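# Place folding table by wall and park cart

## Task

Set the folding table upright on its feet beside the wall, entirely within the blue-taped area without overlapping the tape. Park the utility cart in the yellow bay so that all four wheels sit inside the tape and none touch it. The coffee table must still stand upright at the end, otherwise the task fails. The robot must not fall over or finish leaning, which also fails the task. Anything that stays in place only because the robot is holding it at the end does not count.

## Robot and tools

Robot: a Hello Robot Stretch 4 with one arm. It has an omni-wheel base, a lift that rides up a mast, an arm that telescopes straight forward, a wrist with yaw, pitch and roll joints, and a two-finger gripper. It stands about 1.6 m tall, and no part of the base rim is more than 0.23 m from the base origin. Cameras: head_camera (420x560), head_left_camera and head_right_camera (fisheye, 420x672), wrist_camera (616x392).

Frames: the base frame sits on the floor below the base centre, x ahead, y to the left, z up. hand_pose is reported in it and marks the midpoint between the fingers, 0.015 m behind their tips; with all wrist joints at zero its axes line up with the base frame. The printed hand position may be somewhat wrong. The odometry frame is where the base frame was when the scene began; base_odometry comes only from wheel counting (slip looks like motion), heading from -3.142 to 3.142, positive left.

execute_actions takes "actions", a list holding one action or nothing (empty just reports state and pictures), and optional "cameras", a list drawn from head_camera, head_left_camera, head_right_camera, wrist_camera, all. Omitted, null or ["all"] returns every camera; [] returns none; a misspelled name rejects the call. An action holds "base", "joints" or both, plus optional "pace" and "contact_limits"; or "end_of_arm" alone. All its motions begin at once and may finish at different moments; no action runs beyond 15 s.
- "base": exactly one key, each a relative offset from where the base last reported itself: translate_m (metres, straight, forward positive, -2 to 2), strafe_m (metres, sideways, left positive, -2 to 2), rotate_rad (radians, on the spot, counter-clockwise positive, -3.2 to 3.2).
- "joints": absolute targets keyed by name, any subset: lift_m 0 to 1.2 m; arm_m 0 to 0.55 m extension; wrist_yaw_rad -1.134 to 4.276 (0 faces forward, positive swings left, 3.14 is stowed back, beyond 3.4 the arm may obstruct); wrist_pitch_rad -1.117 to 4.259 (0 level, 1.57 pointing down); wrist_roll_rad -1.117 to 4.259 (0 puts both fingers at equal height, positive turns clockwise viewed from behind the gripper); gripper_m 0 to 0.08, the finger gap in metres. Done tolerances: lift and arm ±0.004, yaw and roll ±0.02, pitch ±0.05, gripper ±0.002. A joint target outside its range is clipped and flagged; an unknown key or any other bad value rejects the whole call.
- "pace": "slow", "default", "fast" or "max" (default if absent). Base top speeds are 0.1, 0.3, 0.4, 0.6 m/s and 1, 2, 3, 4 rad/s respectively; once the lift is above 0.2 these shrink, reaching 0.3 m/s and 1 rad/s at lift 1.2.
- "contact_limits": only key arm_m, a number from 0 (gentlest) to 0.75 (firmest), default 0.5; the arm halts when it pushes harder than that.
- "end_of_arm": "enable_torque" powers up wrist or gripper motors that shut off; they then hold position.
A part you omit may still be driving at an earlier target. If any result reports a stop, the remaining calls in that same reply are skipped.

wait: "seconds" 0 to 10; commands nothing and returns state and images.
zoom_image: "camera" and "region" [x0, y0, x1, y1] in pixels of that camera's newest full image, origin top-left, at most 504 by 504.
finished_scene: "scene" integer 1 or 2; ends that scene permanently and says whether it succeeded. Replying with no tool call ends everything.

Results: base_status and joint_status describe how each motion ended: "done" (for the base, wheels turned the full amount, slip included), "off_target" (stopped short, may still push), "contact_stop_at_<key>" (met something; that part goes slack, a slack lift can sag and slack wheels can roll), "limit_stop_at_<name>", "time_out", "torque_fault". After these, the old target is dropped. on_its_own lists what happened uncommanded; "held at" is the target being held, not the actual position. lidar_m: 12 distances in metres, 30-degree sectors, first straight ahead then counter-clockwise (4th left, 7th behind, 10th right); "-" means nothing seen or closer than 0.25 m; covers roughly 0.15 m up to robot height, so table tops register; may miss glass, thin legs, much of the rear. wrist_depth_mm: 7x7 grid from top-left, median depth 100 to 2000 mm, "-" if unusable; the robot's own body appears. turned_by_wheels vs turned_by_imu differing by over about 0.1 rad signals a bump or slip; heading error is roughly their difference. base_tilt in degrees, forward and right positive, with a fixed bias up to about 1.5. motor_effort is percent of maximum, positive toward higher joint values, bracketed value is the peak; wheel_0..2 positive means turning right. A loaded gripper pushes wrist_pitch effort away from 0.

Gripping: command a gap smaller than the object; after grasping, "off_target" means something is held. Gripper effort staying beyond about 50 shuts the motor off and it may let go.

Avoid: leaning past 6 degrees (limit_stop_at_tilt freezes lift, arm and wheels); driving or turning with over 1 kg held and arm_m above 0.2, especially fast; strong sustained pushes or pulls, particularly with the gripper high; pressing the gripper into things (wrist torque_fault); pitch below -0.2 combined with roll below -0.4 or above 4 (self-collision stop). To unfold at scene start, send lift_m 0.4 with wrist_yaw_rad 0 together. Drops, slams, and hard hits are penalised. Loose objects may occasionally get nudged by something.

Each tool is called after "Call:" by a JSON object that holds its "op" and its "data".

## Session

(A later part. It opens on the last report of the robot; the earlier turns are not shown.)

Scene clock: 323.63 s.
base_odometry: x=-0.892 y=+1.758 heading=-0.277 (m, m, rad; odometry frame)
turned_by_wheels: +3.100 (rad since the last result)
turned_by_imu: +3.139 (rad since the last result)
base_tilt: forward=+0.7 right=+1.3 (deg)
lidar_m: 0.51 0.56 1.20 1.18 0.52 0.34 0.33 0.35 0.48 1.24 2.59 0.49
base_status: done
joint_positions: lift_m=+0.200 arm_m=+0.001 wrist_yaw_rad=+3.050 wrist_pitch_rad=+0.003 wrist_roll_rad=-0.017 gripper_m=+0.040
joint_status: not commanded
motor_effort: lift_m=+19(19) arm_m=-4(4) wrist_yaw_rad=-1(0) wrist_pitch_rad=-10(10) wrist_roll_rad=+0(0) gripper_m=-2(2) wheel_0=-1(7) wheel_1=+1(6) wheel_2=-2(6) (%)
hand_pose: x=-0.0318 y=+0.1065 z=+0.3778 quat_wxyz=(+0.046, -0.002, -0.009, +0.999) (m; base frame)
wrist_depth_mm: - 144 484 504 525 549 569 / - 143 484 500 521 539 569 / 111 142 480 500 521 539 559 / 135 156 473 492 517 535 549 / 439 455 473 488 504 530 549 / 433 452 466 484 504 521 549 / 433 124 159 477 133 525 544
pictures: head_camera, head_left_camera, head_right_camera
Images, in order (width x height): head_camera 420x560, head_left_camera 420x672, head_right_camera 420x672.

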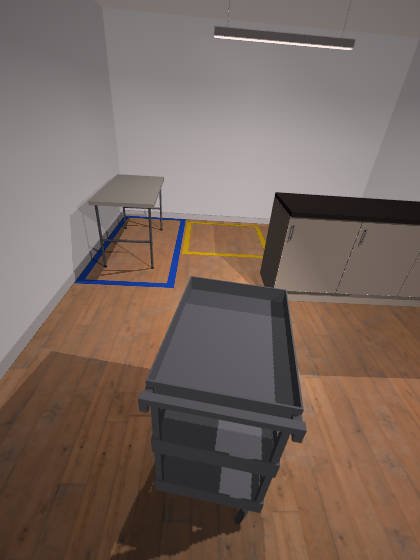

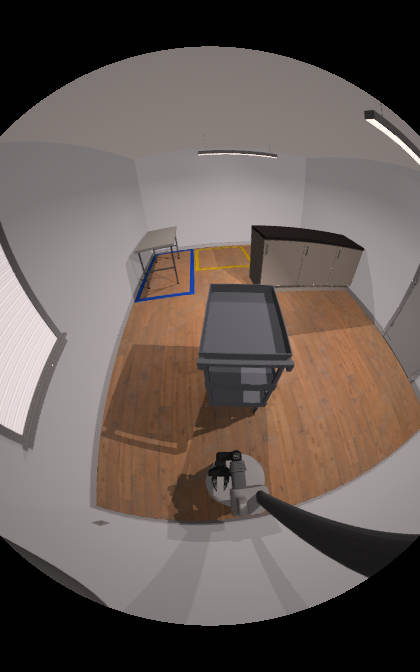

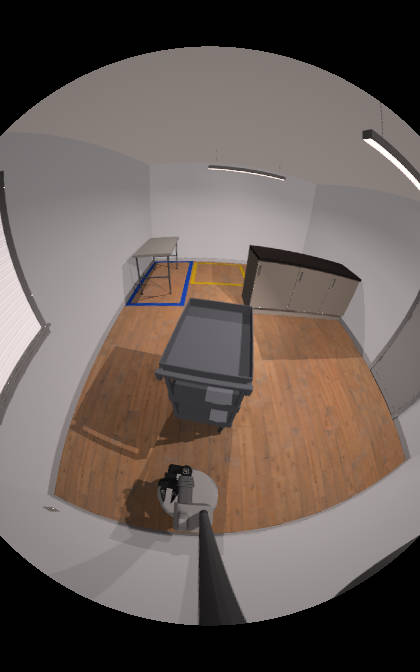

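Call:
{"op": "execute_actions", "data": {"actions": [{"base":{"translate_m":-0.06},"joints":{"lift_m":0.9}}], "cameras": []}}

Call:
{"op": "execute_actions", "data": {"actions": [{"joints":{"wrist_yaw_rad":-0.2,"wrist_roll_rad":1.57,"gripper_m":0.08}}], "cameras": []}}

Call:
{"op": "execute_actions", "data": {"actions": [{"joints":{"lift_m":0.7}}], "cameras": ["head_camera","wrist_camera"]}}

Scene clock: 337.07 s.
base_odometry: x=-0.950 y=+1.775 heading=-0.277 (m, m, rad; odometry frame)
turned_by_wheels: +0.000 (rad since the last result)
turned_by_imu: -0.001 (rad since the last result)
base_tilt: forward=+0.6 right=+1.3 (deg)
lidar_m: 0.56 1.77 1.22 1.18 0.42 0.28 0.27 0.29 0.39 0.97 2.57 0.57
base_status: done
joint_positions: lift_m=+0.900 arm_m=+0.001 wrist_yaw_rad=+3.050 wrist_pitch_rad=+0.003 wrist_roll_rad=-0.017 gripper_m=+0.040
joint_status: all done
motor_effort: lift_m=+26(26) arm_m=-4(4) wrist_yaw_rad=+0(0) wrist_pitch_rad=-10(9) wrist_roll_rad=+1(1) gripper_m=-2(2) wheel_0=-1(8) wheel_1=+1(3) wheel_2=+0(6) (%)
hand_pose: x=-0.0318 y=+0.1065 z=+1.0773 quat_wxyz=(+0.046, -0.002, -0.009, +0.999) (m; base frame)
wrist_depth_mm: - 144 427 445 459 477 496 / - 143 421 439 455 473 492 / 111 141 421 436 452 469 492 / 135 157 415 430 449 469 484 / 382 397 413 424 445 459 480 / 382 397 407 424 442 459 477 / 375 124 159 415 132 452 473
pictures: none
No camera images: the call's "cameras" was empty. Leave "cameras" out to get every camera's image.

Scene clock: 339.53 s.
base_odometry: x=-0.950 y=+1.775 heading=-0.277 (m, m, rad; odometry frame)
turned_by_wheels: +0.000 (rad since the last result)
turned_by_imu: +0.000 (rad since the last result)
base_tilt: forward=+0.7 right=+1.3 (deg)
lidar_m: 0.56 1.77 1.22 1.18 0.40 0.28 0.28 0.29 0.40 0.96 2.58 0.58
base_status: not commanded
joint_positions: lift_m=+0.900 arm_m=+0.001 wrist_yaw_rad=-0.199 wrist_pitch_rad=+0.003 wrist_roll_rad=+1.570 gripper_m=+0.080
joint_status: all done
motor_effort: lift_m=+26(26) arm_m=-4(4) wrist_yaw_rad=-3(9) wrist_pitch_rad=-10(11) wrist_roll_rad=+3(7) gripper_m=+1(2) wheel_0=-1(1) wheel_1=+1(1) wheel_2=+0(0) (%)
hand_pose: x=+0.3631 y=-0.1278 z=+1.0773 quat_wxyz=(+0.704, +0.703, -0.069, -0.071) (m; base frame)
wrist_depth_mm: - - - - - - 1576 / - - - - - - 1537 / - - - - - - 1464 / - - - - - 415 469 / - - - - 946 442 778 / - - - - 904 436 768 / - 122 - - 146 370 759
pictures: none
No camera images: the call's "cameras" was empty. Leave "cameras" out to get every camera's image.

Scene clock: 341.43 s.
base_odometry: x=-0.950 y=+1.775 heading=-0.277 (m, m, rad; odometry frame)
turned_by_wheels: +0.000 (rad since the last result)
turned_by_imu: +0.000 (rad since the last result)
base_tilt: forward=+0.7 right=+1.3 (deg)
lidar_m: 0.57 1.77 1.21 1.17 0.42 0.28 0.26 0.30 0.38 0.94 2.56 0.57
base_status: not commanded
joint_positions: lift_m=+0.700 arm_m=+0.001 wrist_yaw_rad=-0.200 wrist_pitch_rad=+0.003 wrist_roll_rad=+1.570 gripper_m=+0.080
joint_status: all done
motor_effort: lift_m=+18(24) arm_m=-4(4) wrist_yaw_rad=-2(3) wrist_pitch_rad=-7(10) wrist_roll_rad=+2(2) gripper_m=+1(1) wheel_0=-1(1) wheel_1=+1(1) wheel_2=+0(0) (%)
hand_pose: x=+0.3631 y=-0.1278 z=+0.8779 quat_wxyz=(+0.704, +0.703, -0.069, -0.072) (m; base frame)
wrist_depth_mm: - - - - - 1808 1281 / - - - - - 1756 1255 / - - - - - 1756 1229 / - - - 436 452 707 462 / - - - 430 1060 768 452 / - - - 424 1042 741 445 / - 122 - 413 146 647 442
pictures: head_camera, wrist_camera
Images, in order (width x height): head_camera 420x560, wrist_camera 616x392.

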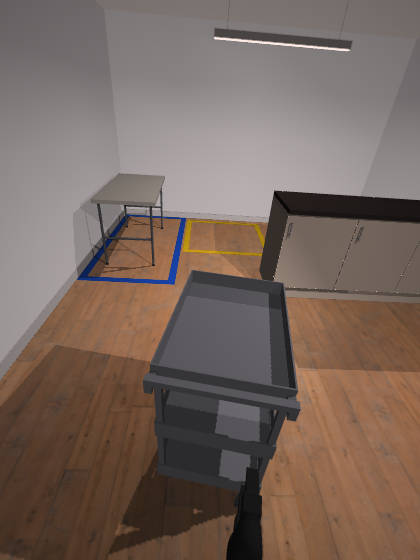

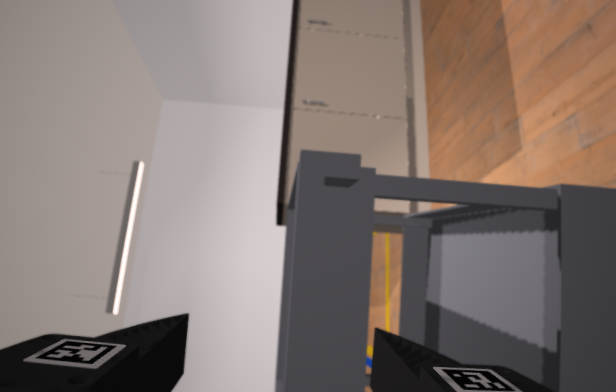

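Call:
{"op": "zoom_image", "data": {"camera": "head_camera", "region": [120,330,330,500]}}

Region (120, 330, 330, 500) of head_camera's 420x560 image, scaled by 2.400, with more detail than that image has; it fills the top 408 rows of this view, and the rest is white.

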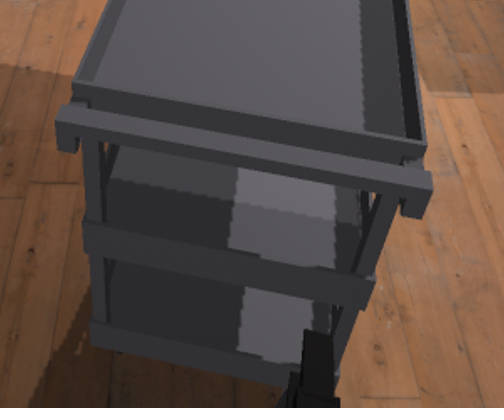

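Call:
{"op": "execute_actions", "data": {"actions": [{"base":{"strafe_m":0.05},"joints":{"lift_m":0.665,"arm_m":0.17}}], "cameras": ["head_camera","wrist_camera"]}}

Scene clock: 357.83 s.
base_odometry: x=-0.936 y=+1.823 heading=-0.277 (m, m, rad; odometry frame)
turned_by_wheels: +0.000 (rad since the last result)
turned_by_imu: -0.001 (rad since the last result)
base_tilt: forward=+0.7 right=+1.4 (deg)
lidar_m: 0.55 1.69 1.18 1.13 0.40 0.29 0.27 0.29 0.37 0.96 2.62 0.60
base_status: done
joint_positions: lift_m=+0.665 arm_m=+0.169 wrist_yaw_rad=-0.200 wrist_pitch_rad=+0.003 wrist_roll_rad=+1.570 gripper_m=+0.080
joint_status: all done
motor_effort: lift_m=+18(21) arm_m=+5(5) wrist_yaw_rad=-1(3) wrist_pitch_rad=-10(10) wrist_roll_rad=+2(2) gripper_m=+1(1) wheel_0=+0(8) wheel_1=+0(12) wheel_2=+1(1) (%)
hand_pose: x=+0.5312 y=-0.1279 z=+0.8429 quat_wxyz=(+0.704, +0.703, -0.069, -0.072) (m; base frame)
wrist_depth_mm: - - - 226 - 1756 1205 / - - - 282 298 304 310 / - - - 277 - 1464 488 / - - - 273 917 715 508 / - - - 268 904 699 500 / - - - 265 891 676 488 / - 122 200 259 146 591 480
pictures: head_camera, wrist_camera
Images, in order (width x height): head_camera 420x560, wrist_camera 616x392.

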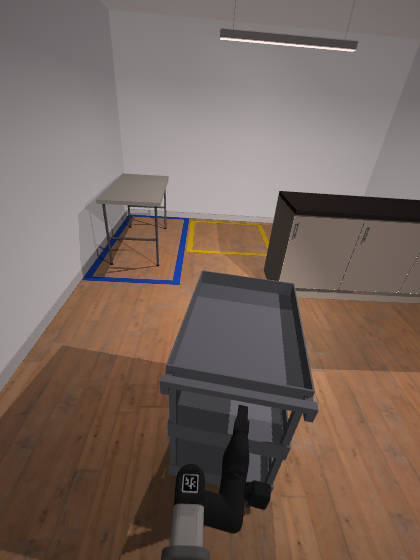

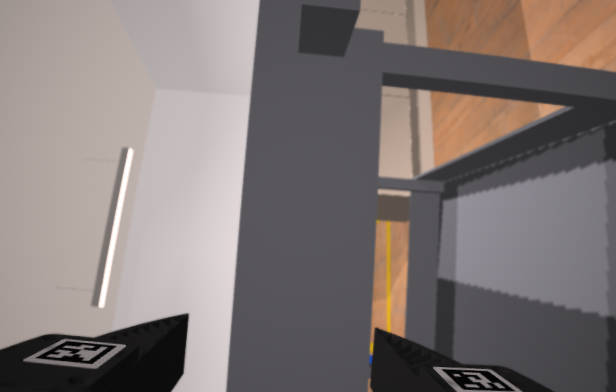

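Call:
{"op": "execute_actions", "data": {"actions": [{"joints":{"arm_m":0.25},"contact_limits":{"arm_m":0.2}}], "cameras": ["wrist_camera"]}}

Call:
{"op": "execute_actions", "data": {"actions": [{"joints":{"gripper_m":0.0}}], "cameras": ["head_camera","wrist_camera"]}}

Scene clock: 364.83 s.
base_odometry: x=-0.936 y=+1.823 heading=-0.277 (m, m, rad; odometry frame)
turned_by_wheels: +0.000 (rad since the last result)
turned_by_imu: -0.001 (rad since the last result)
base_tilt: forward=+0.7 right=+1.3 (deg)
lidar_m: 0.58 1.72 1.17 1.14 0.43 0.30 0.27 0.30 0.38 0.95 2.63 0.61
base_status: not commanded
joint_positions: lift_m=+0.665 arm_m=+0.249 wrist_yaw_rad=-0.200 wrist_pitch_rad=+0.003 wrist_roll_rad=+1.570 gripper_m=+0.080
joint_status: all done
motor_effort: lift_m=+18(17) arm_m=+4(7) wrist_yaw_rad=-2(0) wrist_pitch_rad=-11(9) wrist_roll_rad=+1(2) gripper_m=+1(2) wheel_0=+0(0) wheel_1=+0(0) wheel_2=+1(2) (%)
contact_limits: arm_m 0.2
hand_pose: x=+0.6112 y=-0.1279 z=+0.8429 quat_wxyz=(+0.704, +0.703, -0.069, -0.072) (m; base frame)
wrist_depth_mm: - - - 203 206 1464 249 / - - - 198 202 1661 1229 / - - - 196 200 741 488 / - - 131 193 196 707 508 / - - 128 189 193 699 496 / - - 126 186 190 683 492 / - 122 124 183 146 591 480
pictures: wrist_camera
Images, in order (width x height): wrist_camera 616x392.

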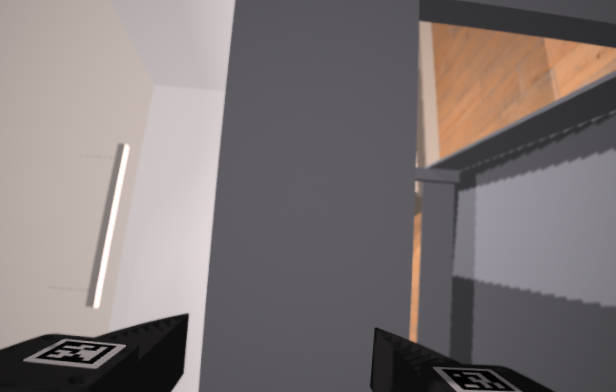

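Scene clock: 365.97 s.
base_odometry: x=-0.936 y=+1.823 heading=-0.277 (m, m, rad; odometry frame)
turned_by_wheels: +0.000 (rad since the last result)
turned_by_imu: +0.000 (rad since the last result)
base_tilt: forward=+0.6 right=+1.3 (deg)
lidar_m: 0.58 1.70 1.14 1.12 0.41 0.29 0.27 0.29 0.37 0.96 2.63 0.58
base_status: not commanded
joint_positions: lift_m=+0.665 arm_m=+0.249 wrist_yaw_rad=-0.200 wrist_pitch_rad=-0.014 wrist_roll_rad=+1.570 gripper_m=+0.028
joint_status: gripper_m off_target (ended at +0.028, target +0.000)
on_its_own: gripper_m is held at +0.026, not at your +0.000, by its contact guard: the fingers met something; wrist_pitch_rad is at rest, and its effort (+41) is outside its rest range (-23 to +23)
motor_effort: lift_m=+17(17) arm_m=+4(4) wrist_yaw_rad=+0(1) wrist_pitch_rad=+41(40) wrist_roll_rad=+2(1) gripper_m=-14(15) wheel_0=+0(0) wheel_1=+0(0) wheel_2=+1(1) (%)
hand_pose: x=+0.6112 y=-0.1280 z=+0.8467 quat_wxyz=(+0.704, +0.703, -0.076, -0.066) (m; base frame)
wrist_depth_mm: - - - 138 204 1618 1182 / - - - 136 200 1808 1255 / - - - 133 196 1661 517 / - - - 131 194 768 539 / - - - 129 190 750 525 / - - - 127 186 732 517 / - - 123 124 184 715 508
pictures: head_camera, wrist_camera
Images, in order (width x height): head_camera 420x560, wrist_camera 616x392.

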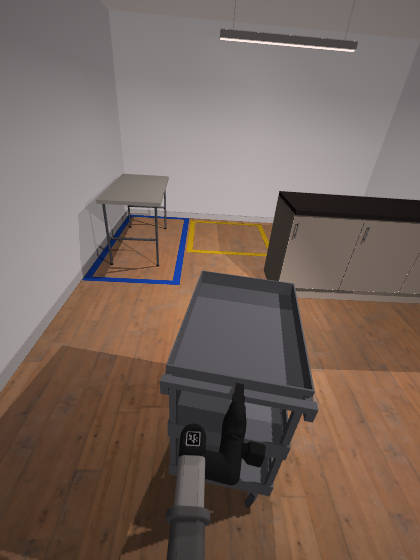

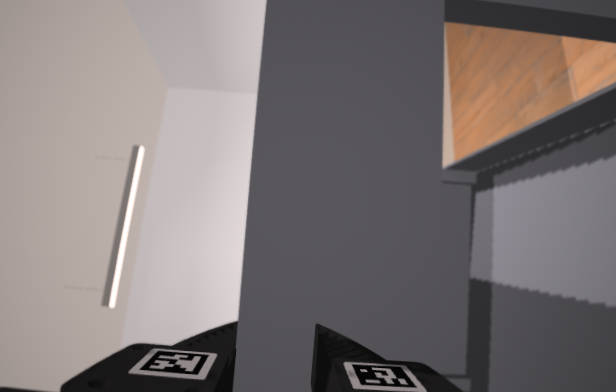

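Call:
{"op": "execute_actions", "data": {"actions": [{"joints":{"lift_m":0.673}}], "cameras": []}}

Call:
{"op": "execute_actions", "data": {"actions": [{"base":{"translate_m":0.12},"joints":{"arm_m":0.13},"pace":"slow"}], "cameras": []}}

Call:
{"op": "execute_actions", "data": {"actions": [{"base":{"rotate_rad":0.2},"pace":"slow"}], "cameras": ["head_camera"]}}

Scene clock: 373.20 s.
base_odometry: x=-0.936 y=+1.823 heading=-0.277 (m, m, rad; odometry frame)
turned_by_wheels: +0.000 (rad since the last result)
turned_by_imu: -0.001 (rad since the last result)
base_tilt: forward=+0.7 right=+1.3 (deg)
lidar_m: 0.58 1.70 1.17 1.13 0.40 0.27 0.27 0.29 0.40 0.96 2.61 0.59
base_status: not commanded
joint_positions: lift_m=+0.673 arm_m=+0.249 wrist_yaw_rad=-0.200 wrist_pitch_rad=-0.005 wrist_roll_rad=+1.570 gripper_m=+0.027
joint_status: all done
on_its_own: gripper_m is held at +0.026, not at your +0.000, by its contact guard: the fingers met something
motor_effort: lift_m=+22(23) arm_m=+4(4) wrist_yaw_rad=-2(0) wrist_pitch_rad=+12(39) wrist_roll_rad=+2(1) gripper_m=-7(14) wheel_0=+0(0) wheel_1=+0(0) wheel_2=+1(1) (%)
hand_pose: x=+0.6113 y=-0.1279 z=+0.8522 quat_wxyz=(+0.704, +0.703, -0.072, -0.069) (m; base frame)
wrist_depth_mm: - - - 138 205 1499 1118 / - - - 136 201 1808 1229 / - - - 133 198 1499 508 / - - - 131 195 750 530 / - - - 129 191 732 521 / - - - 127 189 715 512 / - - 123 124 185 691 504
pictures: none
No camera images: the call's "cameras" was empty. Leave "cameras" out to get every camera's image.

Scene clock: 375.70 s.
base_odometry: x=-0.821 y=+1.790 heading=-0.277 (m, m, rad; odometry frame)
turned_by_wheels: +0.000 (rad since the last result)
turned_by_imu: -0.001 (rad since the last result)
base_tilt: forward=+0.7 right=+1.4 (deg)
lidar_m: 0.47 1.68 1.17 1.12 0.62 0.43 0.40 0.40 0.57 1.46 2.63 0.49
base_status: done
joint_positions: lift_m=+0.673 arm_m=+0.131 wrist_yaw_rad=-0.202 wrist_pitch_rad=-0.005 wrist_roll_rad=+1.570 gripper_m=+0.027
joint_status: all done
on_its_own: gripper_m is held at +0.026, not at your +0.000, by its contact guard: the fingers met something
motor_effort: lift_m=+22(22) arm_m=-3(4) wrist_yaw_rad=+6(6) wrist_pitch_rad=+11(13) wrist_roll_rad=+1(2) gripper_m=-6(6) wheel_0=+4(4) wheel_1=+2(2) wheel_2=-3(9) (%)
hand_pose: x=+0.4922 y=-0.1284 z=+0.8521 quat_wxyz=(+0.704, +0.703, -0.073, -0.070) (m; base frame)
wrist_depth_mm: - - - 139 206 1537 1138 / - - - 136 202 1756 1229 / - - - 134 198 1537 508 / - - - 131 195 732 530 / - - - 129 191 732 521 / - - - 127 188 707 512 / - - 123 124 185 699 500
pictures: none
No camera images: the call's "cameras" was empty. Leave "cameras" out to get every camera's image.

Scene clock: 376.87 s.
base_odometry: x=-0.821 y=+1.790 heading=-0.078 (m, m, rad; odometry frame)
turned_by_wheels: +0.199 (rad since the last result)
turned_by_imu: +0.201 (rad since the last result)
base_tilt: forward=+0.7 right=+1.3 (deg)
lidar_m: 0.48 1.40 1.12 0.99 0.49 0.39 0.40 0.42 0.70 2.52 0.52 0.45
base_status: done
joint_positions: lift_m=+0.673 arm_m=+0.131 wrist_yaw_rad=-0.206 wrist_pitch_rad=-0.004 wrist_roll_rad=+1.570 gripper_m=+0.027
joint_status: not commanded
on_its_own: gripper_m is held at +0.026, not at your +0.000, by its contact guard: the fingers met something; wrist_yaw_rad is at rest, and its effort (+15) is outside its rest range (-13 to +13)
motor_effort: lift_m=+22(22) arm_m=-3(3) wrist_yaw_rad=+15(16) wrist_pitch_rad=+10(12) wrist_roll_rad=+2(1) gripper_m=-6(6) wheel_0=-7(9) wheel_1=-1(8) wheel_2=-3(9) (%)
hand_pose: x=+0.4918 y=-0.1290 z=+0.8520 quat_wxyz=(+0.704, +0.703, -0.074, -0.071) (m; base frame)
wrist_depth_mm: - - - 113 173 621 521 / - - - 114 175 676 544 / - - - 116 178 707 535 / - - - 117 180 699 535 / - - - 118 182 691 521 / - - - 120 183 676 508 / - - 120 121 185 1618 459
pictures: head_camera
Images, in order (width x height): head_camera 420x560.

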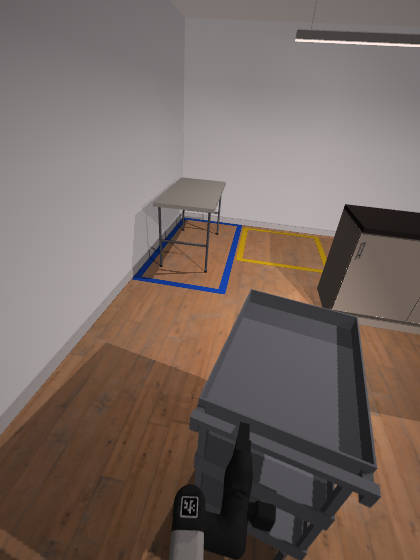

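Call:
{"op": "execute_actions", "data": {"actions": [{"base":{"rotate_rad":-0.2},"pace":"slow"}], "cameras": []}}

Call:
{"op": "execute_actions", "data": {"actions": [{"base":{"strafe_m":-0.25},"joints":{"wrist_yaw_rad":0},"pace":"slow"}], "cameras": ["head_camera","wrist_camera"]}}

Scene clock: 389.03 s.
base_odometry: x=-0.821 y=+1.790 heading=-0.277 (m, m, rad; odometry frame)
turned_by_wheels: -0.199 (rad since the last result)
turned_by_imu: -0.202 (rad since the last result)
base_tilt: forward=+0.7 right=+1.3 (deg)
lidar_m: 0.45 1.70 1.18 1.11 0.62 0.42 0.41 0.40 0.55 1.44 2.64 0.48
base_status: done
joint_positions: lift_m=+0.673 arm_m=+0.130 wrist_yaw_rad=-0.195 wrist_pitch_rad=-0.004 wrist_roll_rad=+1.570 gripper_m=+0.027
joint_status: not commanded
on_its_own: gripper_m is held at +0.026, not at your +0.000, by its contact guard: the fingers met something; wrist_yaw_rad is at rest, and its effort (-15) is outside its rest range (-13 to +13)
motor_effort: lift_m=+22(22) arm_m=-3(3) wrist_yaw_rad=-15(17) wrist_pitch_rad=+10(9) wrist_roll_rad=+2(1) gripper_m=-6(6) wheel_0=+7(8) wheel_1=+2(3) wheel_2=+4(8) (%)
hand_pose: x=+0.4930 y=-0.1270 z=+0.8520 quat_wxyz=(+0.704, +0.703, -0.070, -0.068) (m; base frame)
wrist_depth_mm: - - - 149 219 1756 1229 / - - - 145 213 1808 1205 / - - - 142 208 750 517 / - - - 138 202 741 530 / - - - 135 198 732 517 / - - - 132 193 707 512 / - - 127 128 189 699 500
pictures: none
No camera images: the call's "cameras" was empty. Leave "cameras" out to get every camera's image.

Scene clock: 392.67 s.
base_odometry: x=-0.889 y=+1.550 heading=-0.277 (m, m, rad; odometry frame)
turned_by_wheels: +0.000 (rad since the last result)
turned_by_imu: +0.001 (rad since the last result)
base_tilt: forward=+0.7 right=+1.3 (deg)
lidar_m: 0.42 0.44 1.45 1.39 0.61 0.40 0.39 0.38 0.52 1.48 2.35 0.50
base_status: done
joint_positions: lift_m=+0.673 arm_m=+0.130 wrist_yaw_rad=+0.003 wrist_pitch_rad=-0.004 wrist_roll_rad=+1.570 gripper_m=+0.027
joint_status: all done
on_its_own: gripper_m is held at +0.026, not at your +0.000, by its contact guard: the fingers met something
motor_effort: lift_m=+22(22) arm_m=-3(3) wrist_yaw_rad=-10(21) wrist_pitch_rad=+12(12) wrist_roll_rad=+2(1) gripper_m=-6(6) wheel_0=+4(12) wheel_1=+0(10) wheel_2=+2(2) (%)
hand_pose: x=+0.5143 y=-0.0868 z=+0.8520 quat_wxyz=(+0.707, +0.707, +0.000, +0.002) (m; base frame)
wrist_depth_mm: - - - 134 200 1499 1229 / - - - 129 198 220 215 / - - - 126 191 1756 1229 / - - - 122 187 715 504 / - - - 119 181 683 521 / - - - 115 176 668 508 / - - 111 112 171 661 504
pictures: head_camera, wrist_camera
Images, in order (width x height): head_camera 420x560, wrist_camera 616x392.

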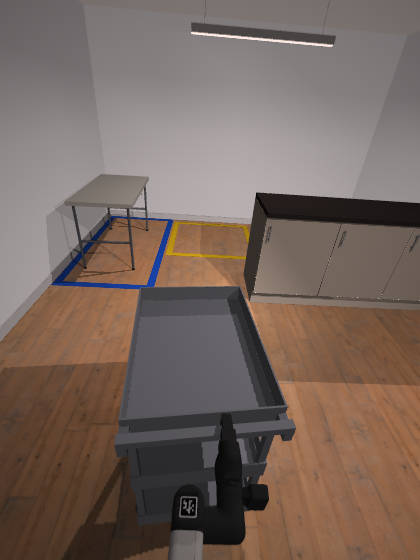

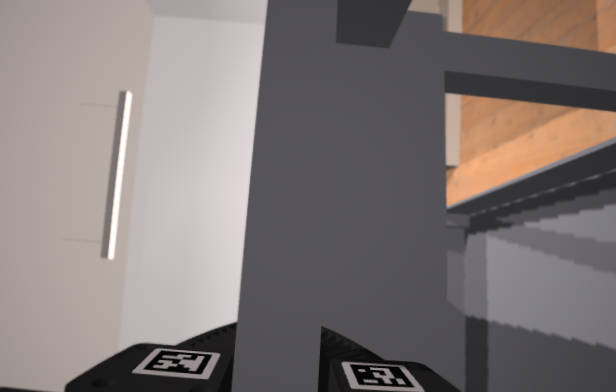

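Call:
{"op": "execute_actions", "data": {"actions": [{"base":{"translate_m":0.6},"pace":"slow"}], "cameras": ["head_camera"]}}

Scene clock: 403.30 s.
base_odometry: x=-0.312 y=+1.385 heading=-0.277 (m, m, rad; odometry frame)
turned_by_wheels: +0.000 (rad since the last result)
turned_by_imu: -0.008 (rad since the last result)
base_tilt: forward=+0.7 right=+1.3 (deg)
lidar_m: 0.42 0.40 1.50 1.41 1.45 1.06 0.98 1.01 1.37 2.24 2.26 0.50
base_status: done
joint_positions: lift_m=+0.673 arm_m=+0.130 wrist_yaw_rad=-0.004 wrist_pitch_rad=-0.004 wrist_roll_rad=+1.570 gripper_m=+0.027
joint_status: not commanded
on_its_own: gripper_m is held at +0.026, not at your +0.000, by its contact guard: the fingers met something
motor_effort: lift_m=+22(22) arm_m=+0(3) wrist_yaw_rad=+10(15) wrist_pitch_rad=+13(11) wrist_roll_rad=+2(2) gripper_m=-6(6) wheel_0=-1(7) wheel_1=+1(3) wheel_2=-4(15) (%)
hand_pose: x=+0.5133 y=-0.0882 z=+0.8520 quat_wxyz=(+0.707, +0.707, -0.003, +0.000) (m; base frame)
wrist_depth_mm: - - - 146 204 1308 1229 / - - - 138 211 227 229 / - - - 131 201 1366 1182 / - - - 125 191 1756 500 / - - - 120 182 691 521 / - - - 115 175 668 512 / - - 108 109 168 654 500
pictures: head_camera
Images, in order (width x height): head_camera 420x560.

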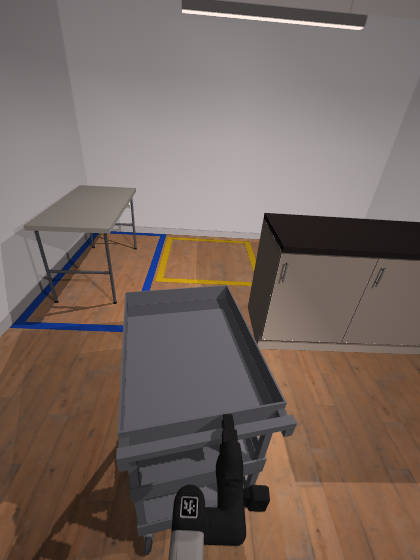

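Call:
{"op": "execute_actions", "data": {"actions": [{"base":{"strafe_m":0.12},"pace":"slow"}], "cameras": []}}

Call:
{"op": "execute_actions", "data": {"actions": [{"base":{"translate_m":0.35},"pace":"slow"}], "cameras": ["head_camera"]}}

Scene clock: 411.17 s.
base_odometry: x=-0.279 y=+1.501 heading=-0.277 (m, m, rad; odometry frame)
turned_by_wheels: +0.000 (rad since the last result)
turned_by_imu: -0.002 (rad since the last result)
base_tilt: forward=+0.7 right=+1.3 (deg)
lidar_m: 0.45 0.46 1.36 1.28 1.34 1.04 1.00 1.02 1.36 2.35 2.22 0.48
base_status: done
joint_positions: lift_m=+0.673 arm_m=+0.130 wrist_yaw_rad=-0.001 wrist_pitch_rad=-0.004 wrist_roll_rad=+1.570 gripper_m=+0.027
joint_status: not commanded
on_its_own: gripper_m is held at +0.026, not at your +0.000, by its contact guard: the fingers met something
motor_effort: lift_m=+22(22) arm_m=+0(0) wrist_yaw_rad=+1(19) wrist_pitch_rad=+12(6) wrist_roll_rad=+2(2) gripper_m=-6(6) wheel_0=-5(16) wheel_1=+1(5) wheel_2=+0(3) (%)
hand_pose: x=+0.5136 y=-0.0876 z=+0.8519 quat_wxyz=(+0.707, +0.707, -0.002, +0.001) (m; base frame)
wrist_depth_mm: - - - 126 193 204 205 / - - - 123 190 1281 1182 / - - - 122 186 1430 512 / - - - 120 183 691 530 / - - - 118 180 683 521 / - - - 116 178 707 512 / - - 113 114 174 699 500
pictures: none
No camera images: the call's "cameras" was empty. Leave "cameras" out to get every camera's image.

Scene clock: 415.97 s.
base_odometry: x=+0.057 y=+1.405 heading=-0.277 (m, m, rad; odometry frame)
turned_by_wheels: +0.000 (rad since the last result)
turned_by_imu: -0.001 (rad since the last result)
base_tilt: forward=+0.6 right=+1.3 (deg)
lidar_m: 0.43 0.45 1.39 1.29 1.33 1.43 1.35 1.39 1.87 2.36 1.67 0.47
base_status: done
joint_positions: lift_m=+0.673 arm_m=+0.130 wrist_yaw_rad=+0.001 wrist_pitch_rad=-0.004 wrist_roll_rad=+1.570 gripper_m=+0.027
joint_status: not commanded
on_its_own: gripper_m is held at +0.026, not at your +0.000, by its contact guard: the fingers met something
motor_effort: lift_m=+22(22) arm_m=+1(1) wrist_yaw_rad=-4(14) wrist_pitch_rad=+8(11) wrist_roll_rad=+1(1) gripper_m=-6(6) wheel_0=+6(8) wheel_1=+1(0) wheel_2=-1(12) (%)
hand_pose: x=+0.5135 y=-0.0872 z=+0.8520 quat_wxyz=(+0.707, +0.707, -0.001, +0.002) (m; base frame)
wrist_depth_mm: - - - 116 182 193 194 / - - - 114 179 1025 1042 / - - - 112 176 1397 512 / - - - 110 173 699 525 / - - - 109 171 683 521 / - - - 107 168 661 512 / - - 105 105 166 654 508
pictures: head_camera
Images, in order (width x height): head_camera 420x560.

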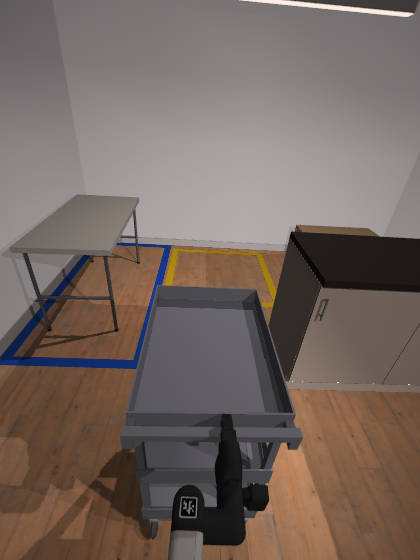

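Call:
{"op": "execute_actions", "data": {"actions": [{"base":{"translate_m":0.6},"pace":"slow"}], "cameras": ["head_camera","head_left_camera"]}}

Scene clock: 427.43 s.
base_odometry: x=+0.634 y=+1.241 heading=-0.277 (m, m, rad; odometry frame)
turned_by_wheels: +0.000 (rad since the last result)
turned_by_imu: -0.002 (rad since the last result)
base_tilt: forward=+0.6 right=+1.3 (deg)
lidar_m: 0.43 0.46 1.40 1.32 1.37 1.80 1.95 2.00 2.48 2.38 0.81 0.49
base_status: done
joint_positions: lift_m=+0.673 arm_m=+0.130 wrist_yaw_rad=+0.001 wrist_pitch_rad=-0.004 wrist_roll_rad=+1.570 gripper_m=+0.027
joint_status: not commanded
on_its_own: gripper_m is held at +0.026, not at your +0.000, by its contact guard: the fingers met something
motor_effort: lift_m=+22(22) arm_m=+1(1) wrist_yaw_rad=-3(4) wrist_pitch_rad=+8(12) wrist_roll_rad=+2(1) gripper_m=-6(6) wheel_0=+5(5) wheel_1=+1(3) wheel_2=-1(7) (%)
hand_pose: x=+0.5135 y=-0.0873 z=+0.8520 quat_wxyz=(+0.707, +0.707, -0.001, +0.002) (m; base frame)
wrist_depth_mm: - - - 111 176 189 193 / - - - 110 174 1537 1229 / - - - 109 173 668 508 / - - - 108 171 661 530 / - - - 107 169 683 521 / - - - 106 167 668 512 / - - 104 105 166 654 500
pictures: head_camera, head_left_camera
Images, in order (width x height): head_camera 420x560, head_left_camera 420x672.

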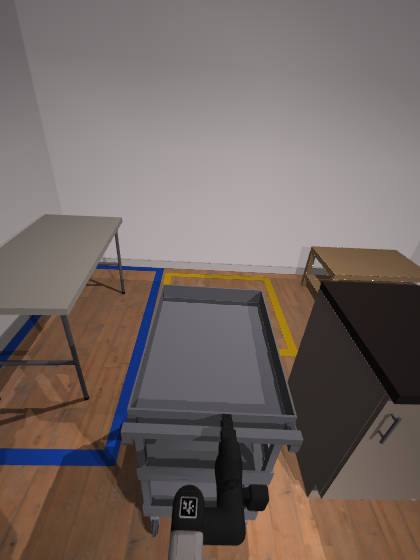

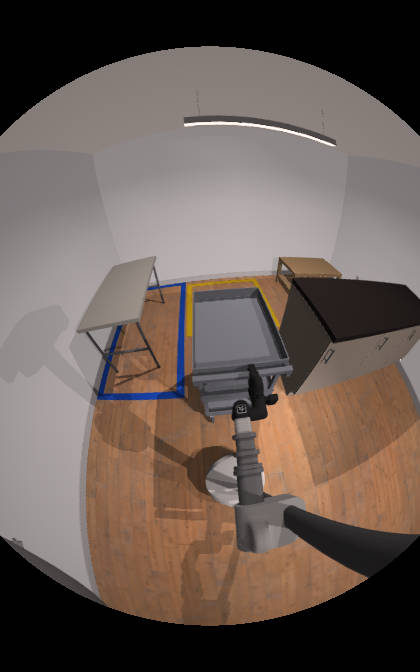

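Call:
{"op": "execute_actions", "data": {"actions": [{"base":{"translate_m":0.75},"pace":"slow"}], "cameras": ["head_camera","head_left_camera","head_right_camera"]}}

Scene clock: 442.07 s.
base_odometry: x=+1.356 y=+1.037 heading=-0.276 (m, m, rad; odometry frame)
turned_by_wheels: +0.000 (rad since the last result)
turned_by_imu: -0.003 (rad since the last result)
base_tilt: forward=+0.7 right=+1.3 (deg)
lidar_m: 0.44 0.48 0.68 1.10 1.40 1.91 2.72 2.78 0.60 0.51 0.55 0.50
base_status: done
joint_positions: lift_m=+0.673 arm_m=+0.130 wrist_yaw_rad=+0.000 wrist_pitch_rad=-0.004 wrist_roll_rad=+1.570 gripper_m=+0.027
joint_status: not commanded
on_its_own: gripper_m is held at +0.026, not at your +0.000, by its contact guard: the fingers met something
motor_effort: lift_m=+22(22) arm_m=+1(1) wrist_yaw_rad=-2(3) wrist_pitch_rad=+10(8) wrist_roll_rad=+1(1) gripper_m=-6(6) wheel_0=+5(5) wheel_1=+1(0) wheel_2=-1(6) (%)
hand_pose: x=+0.5135 y=-0.0873 z=+0.8520 quat_wxyz=(+0.707, +0.707, -0.001, +0.002) (m; base frame)
wrist_depth_mm: 1708 1756 1808 106 169 191 204 / 1661 1756 1756 106 169 1537 1255 / 1708 1708 1756 106 168 627 508 / 1661 1661 1756 105 168 654 530 / 1618 1661 1708 105 167 647 525 / 1618 1661 1661 105 167 668 508 / 1618 1618 104 104 166 661 500
pictures: head_camera, head_left_camera, head_right_camera
Images, in order (width x height): head_camera 420x560, head_left_camera 420x672, head_right_camera 420x672.

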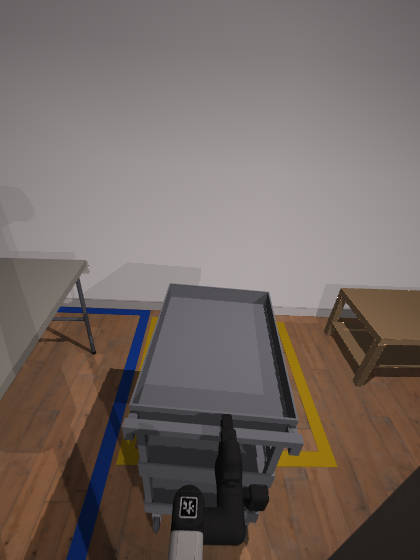

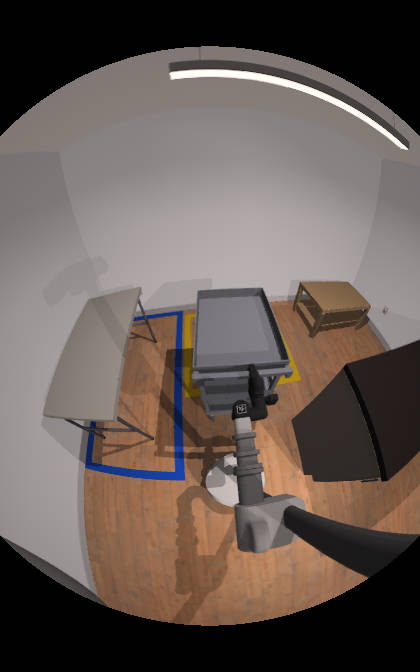

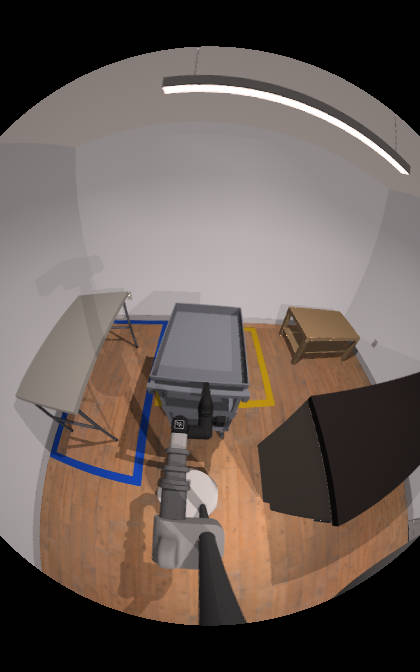

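Call:
{"op": "execute_actions", "data": {"actions": [{"base":{"translate_m":0.52},"pace":"slow"}], "cameras": []}}

Call:
{"op": "execute_actions", "data": {"actions": [{"joints":{"gripper_m":0.08}}], "cameras": []}}

Call:
{"op": "execute_actions", "data": {"actions": [{"base":{"translate_m":-0.45},"joints":{"arm_m":0}}]}}

Scene clock: 455.40 s.
base_odometry: x=+1.856 y=+0.896 heading=-0.276 (m, m, rad; odometry frame)
turned_by_wheels: +0.000 (rad since the last result)
turned_by_imu: -0.002 (rad since the last result)
base_tilt: forward=+0.7 right=+1.3 (deg)
lidar_m: 0.47 0.49 0.64 0.60 0.61 1.91 3.26 0.79 0.55 0.52 1.34 0.49
base_status: done
joint_positions: lift_m=+0.673 arm_m=+0.130 wrist_yaw_rad=+0.000 wrist_pitch_rad=-0.004 wrist_roll_rad=+1.570 gripper_m=+0.027
joint_status: not commanded
on_its_own: gripper_m is held at +0.026, not at your +0.000, by its contact guard: the fingers met something
motor_effort: lift_m=+22(22) arm_m=+1(1) wrist_yaw_rad=-2(1) wrist_pitch_rad=+10(7) wrist_roll_rad=+2(1) gripper_m=-6(6) wheel_0=+5(10) wheel_1=+1(7) wheel_2=-2(9) (%)
hand_pose: x=+0.5135 y=-0.0874 z=+0.8520 quat_wxyz=(+0.707, +0.707, -0.001, +0.001) (m; base frame)
wrist_depth_mm: 1205 1205 1205 103 165 187 1160 / 1182 1205 1182 103 165 1255 1229 / 1160 1182 1182 103 165 627 517 / 1118 1182 1160 103 166 654 530 / 1118 1118 1160 104 166 647 521 / 1118 1118 1138 104 167 668 512 / 1098 1118 103 104 166 661 500
pictures: none
No camera images: the call's "cameras" was empty. Leave "cameras" out to get every camera's image.

Scene clock: 456.57 s.
base_odometry: x=+1.856 y=+0.896 heading=-0.276 (m, m, rad; odometry frame)
turned_by_wheels: +0.000 (rad since the last result)
turned_by_imu: +0.000 (rad since the last result)
base_tilt: forward=+0.7 right=+1.3 (deg)
lidar_m: 0.45 0.51 0.65 0.59 0.63 1.94 3.27 0.79 0.54 0.54 1.30 0.46
base_status: not commanded
joint_positions: lift_m=+0.673 arm_m=+0.130 wrist_yaw_rad=+0.000 wrist_pitch_rad=+0.002 wrist_roll_rad=+1.570 gripper_m=+0.080
joint_status: all done
motor_effort: lift_m=+22(22) arm_m=+1(1) wrist_yaw_rad=-2(3) wrist_pitch_rad=-7(9) wrist_roll_rad=+1(2) gripper_m=+2(5) wheel_0=+3(5) wheel_1=+0(1) wheel_2=-2(2) (%)
hand_pose: x=+0.5135 y=-0.0873 z=+0.8507 quat_wxyz=(+0.707, +0.707, +0.001, -0.001) (m; base frame)
wrist_depth_mm: 1182 1205 1205 103 165 191 1118 / 1160 1182 1205 103 166 1281 1205 / 1160 1182 1182 103 166 647 500 / 1138 1160 1160 103 166 683 517 / 1118 1118 1138 104 167 668 508 / 1118 1118 152 104 167 691 500 / - 122 103 104 146 609 496
pictures: none
No camera images: the call's "cameras" was empty. Leave "cameras" out to get every camera's image.

Scene clock: 459.57 s.
base_odometry: x=+1.423 y=+1.018 heading=-0.276 (m, m, rad; odometry frame)
turned_by_wheels: +0.000 (rad since the last result)
turned_by_imu: +0.001 (rad since the last result)
base_tilt: forward=+0.7 right=+1.4 (deg)
lidar_m: 0.90 0.91 0.66 0.91 1.41 1.90 2.78 2.85 0.56 0.52 0.56 0.90
base_status: done
joint_positions: lift_m=+0.673 arm_m=+0.001 wrist_yaw_rad=+0.000 wrist_pitch_rad=+0.003 wrist_roll_rad=+1.570 gripper_m=+0.080
joint_status: all done
motor_effort: lift_m=+22(22) arm_m=-4(4) wrist_yaw_rad=+0(2) wrist_pitch_rad=-9(9) wrist_roll_rad=+1(1) gripper_m=+2(2) wheel_0=-1(5) wheel_1=+1(5) wheel_2=+0(4) (%)
hand_pose: x=+0.3846 y=-0.0874 z=+0.8506 quat_wxyz=(+0.707, +0.707, +0.001, -0.001) (m; base frame)
wrist_depth_mm: 1808 1808 1808 1808 1863 1661 1229 / 1756 1808 1808 1921 1921 1756 1229 / 1808 1756 1808 1756 1863 1661 1205 / 1708 1708 1756 759 1308 788 917 / 1661 1756 1756 1756 1281 1098 960 / 1661 1756 1756 759 1205 1098 931 / - 122 1661 759 146 1008 798
pictures: head_camera, head_left_camera, head_right_camera, wrist_camera
Images, in order (width x height): head_camera 420x560, head_left_camera 420x672, head_right_camera 420x672, wrist_camera 616x392.

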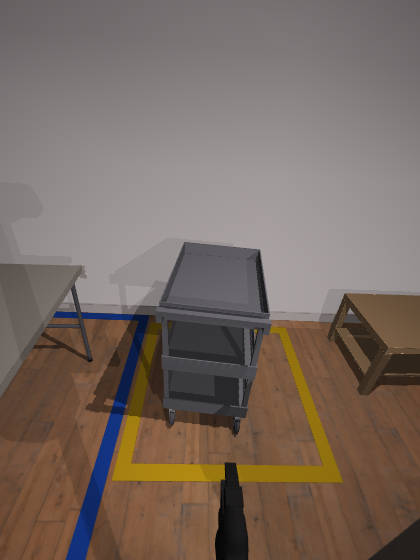

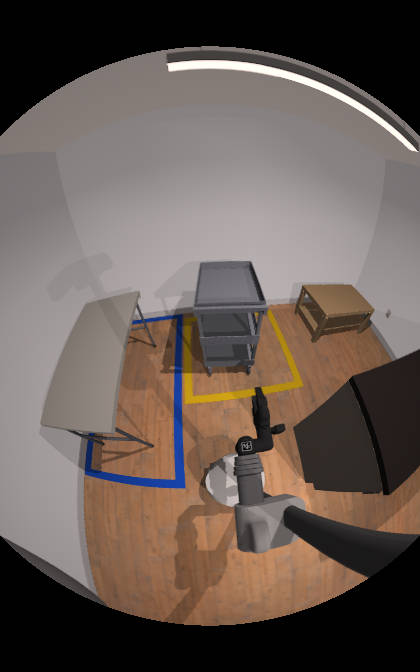

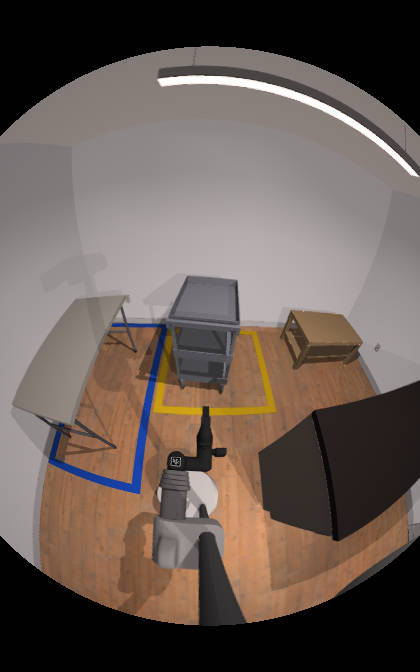

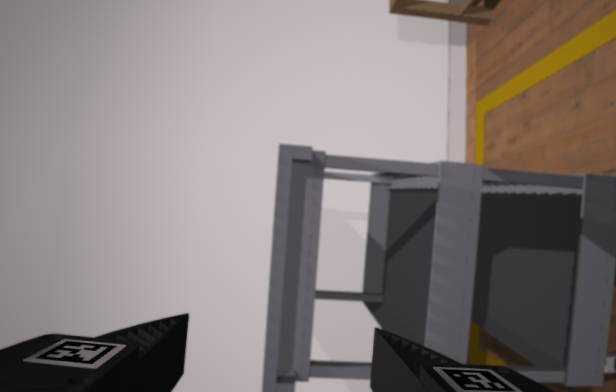

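Call:
{"op": "zoom_image", "data": {"camera": "head_camera", "region": [100,300,350,490]}}

Region (100, 300, 350, 490) of head_camera's 420x560 image, scaled by 2.016, with more detail than that image has; it fills the top 383 rows of this view, and the rest is white.

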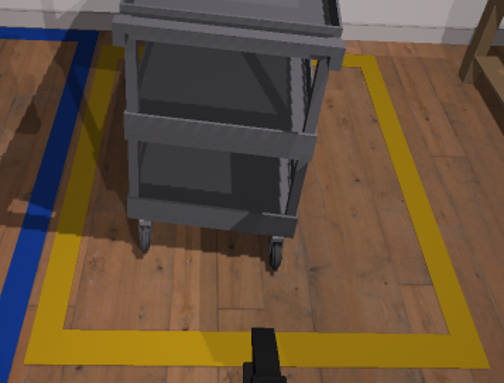

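Call:
{"op": "execute_actions", "data": {"actions": [{"base":{"strafe_m":0.35},"joints":{"lift_m":0.3}}], "cameras": ["head_camera","wrist_camera"]}}

Call:
{"op": "zoom_image", "data": {"camera": "head_camera", "region": [150,290,420,490]}}

Scene clock: 480.00 s.
base_odometry: x=+1.519 y=+1.355 heading=-0.276 (m, m, rad; odometry frame)
turned_by_wheels: +0.000 (rad since the last result)
turned_by_imu: -0.002 (rad since the last result)
base_tilt: forward=+0.7 right=+1.4 (deg)
lidar_m: 0.91 0.35 0.34 0.82 1.04 1.42 2.79 2.87 2.84 0.88 0.92 0.94
base_status: done
joint_positions: lift_m=+0.300 arm_m=+0.001 wrist_yaw_rad=+0.000 wrist_pitch_rad=+0.003 wrist_roll_rad=+1.570 gripper_m=+0.080
joint_status: all done
motor_effort: lift_m=+17(20) arm_m=-4(4) wrist_yaw_rad=-1(0) wrist_pitch_rad=-11(8) wrist_roll_rad=+2(2) gripper_m=+1(1) wheel_0=+0(9) wheel_1=-1(11) wheel_2=+0(0) (%)
hand_pose: x=+0.3846 y=-0.0874 z=+0.4780 quat_wxyz=(+0.707, +0.707, +0.001, -0.001) (m; base frame)
wrist_depth_mm: 1756 759 1808 778 1042 798 676 / 1756 750 1808 1808 1229 854 676 / 1756 759 1808 1808 1182 878 676 / 1708 1756 1708 1756 1138 820 661 / 1661 1661 1756 1756 1618 891 654 / 1661 1708 1756 1708 1576 878 640 / - 122 1661 1756 146 778 621
pictures: head_camera, wrist_camera
Images, in order (width x height): head_camera 420x560, wrist_camera 616x392.

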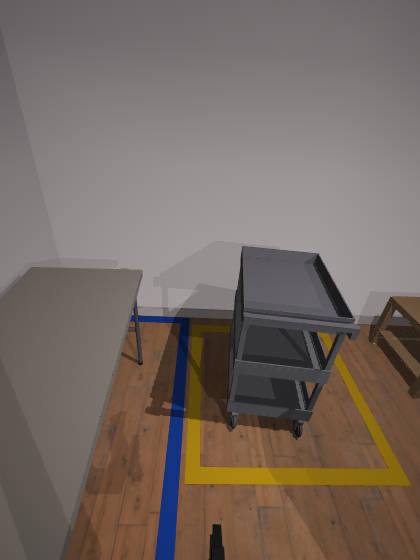

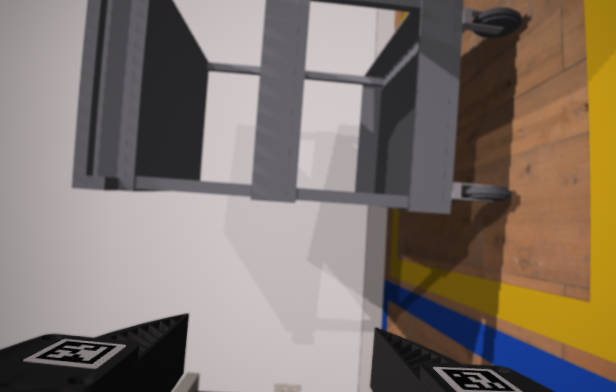

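Region (150, 290, 420, 490) of head_camera's 420x560 image, scaled by 1.867, with more detail than that image has; it fills the top 373 rows of this view, and the rest is white.

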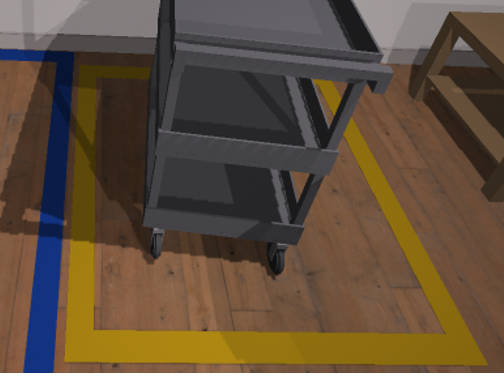

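Call:
{"op": "finished_scene", "data": {"scene": 1}}

The scene is finished: the task was done.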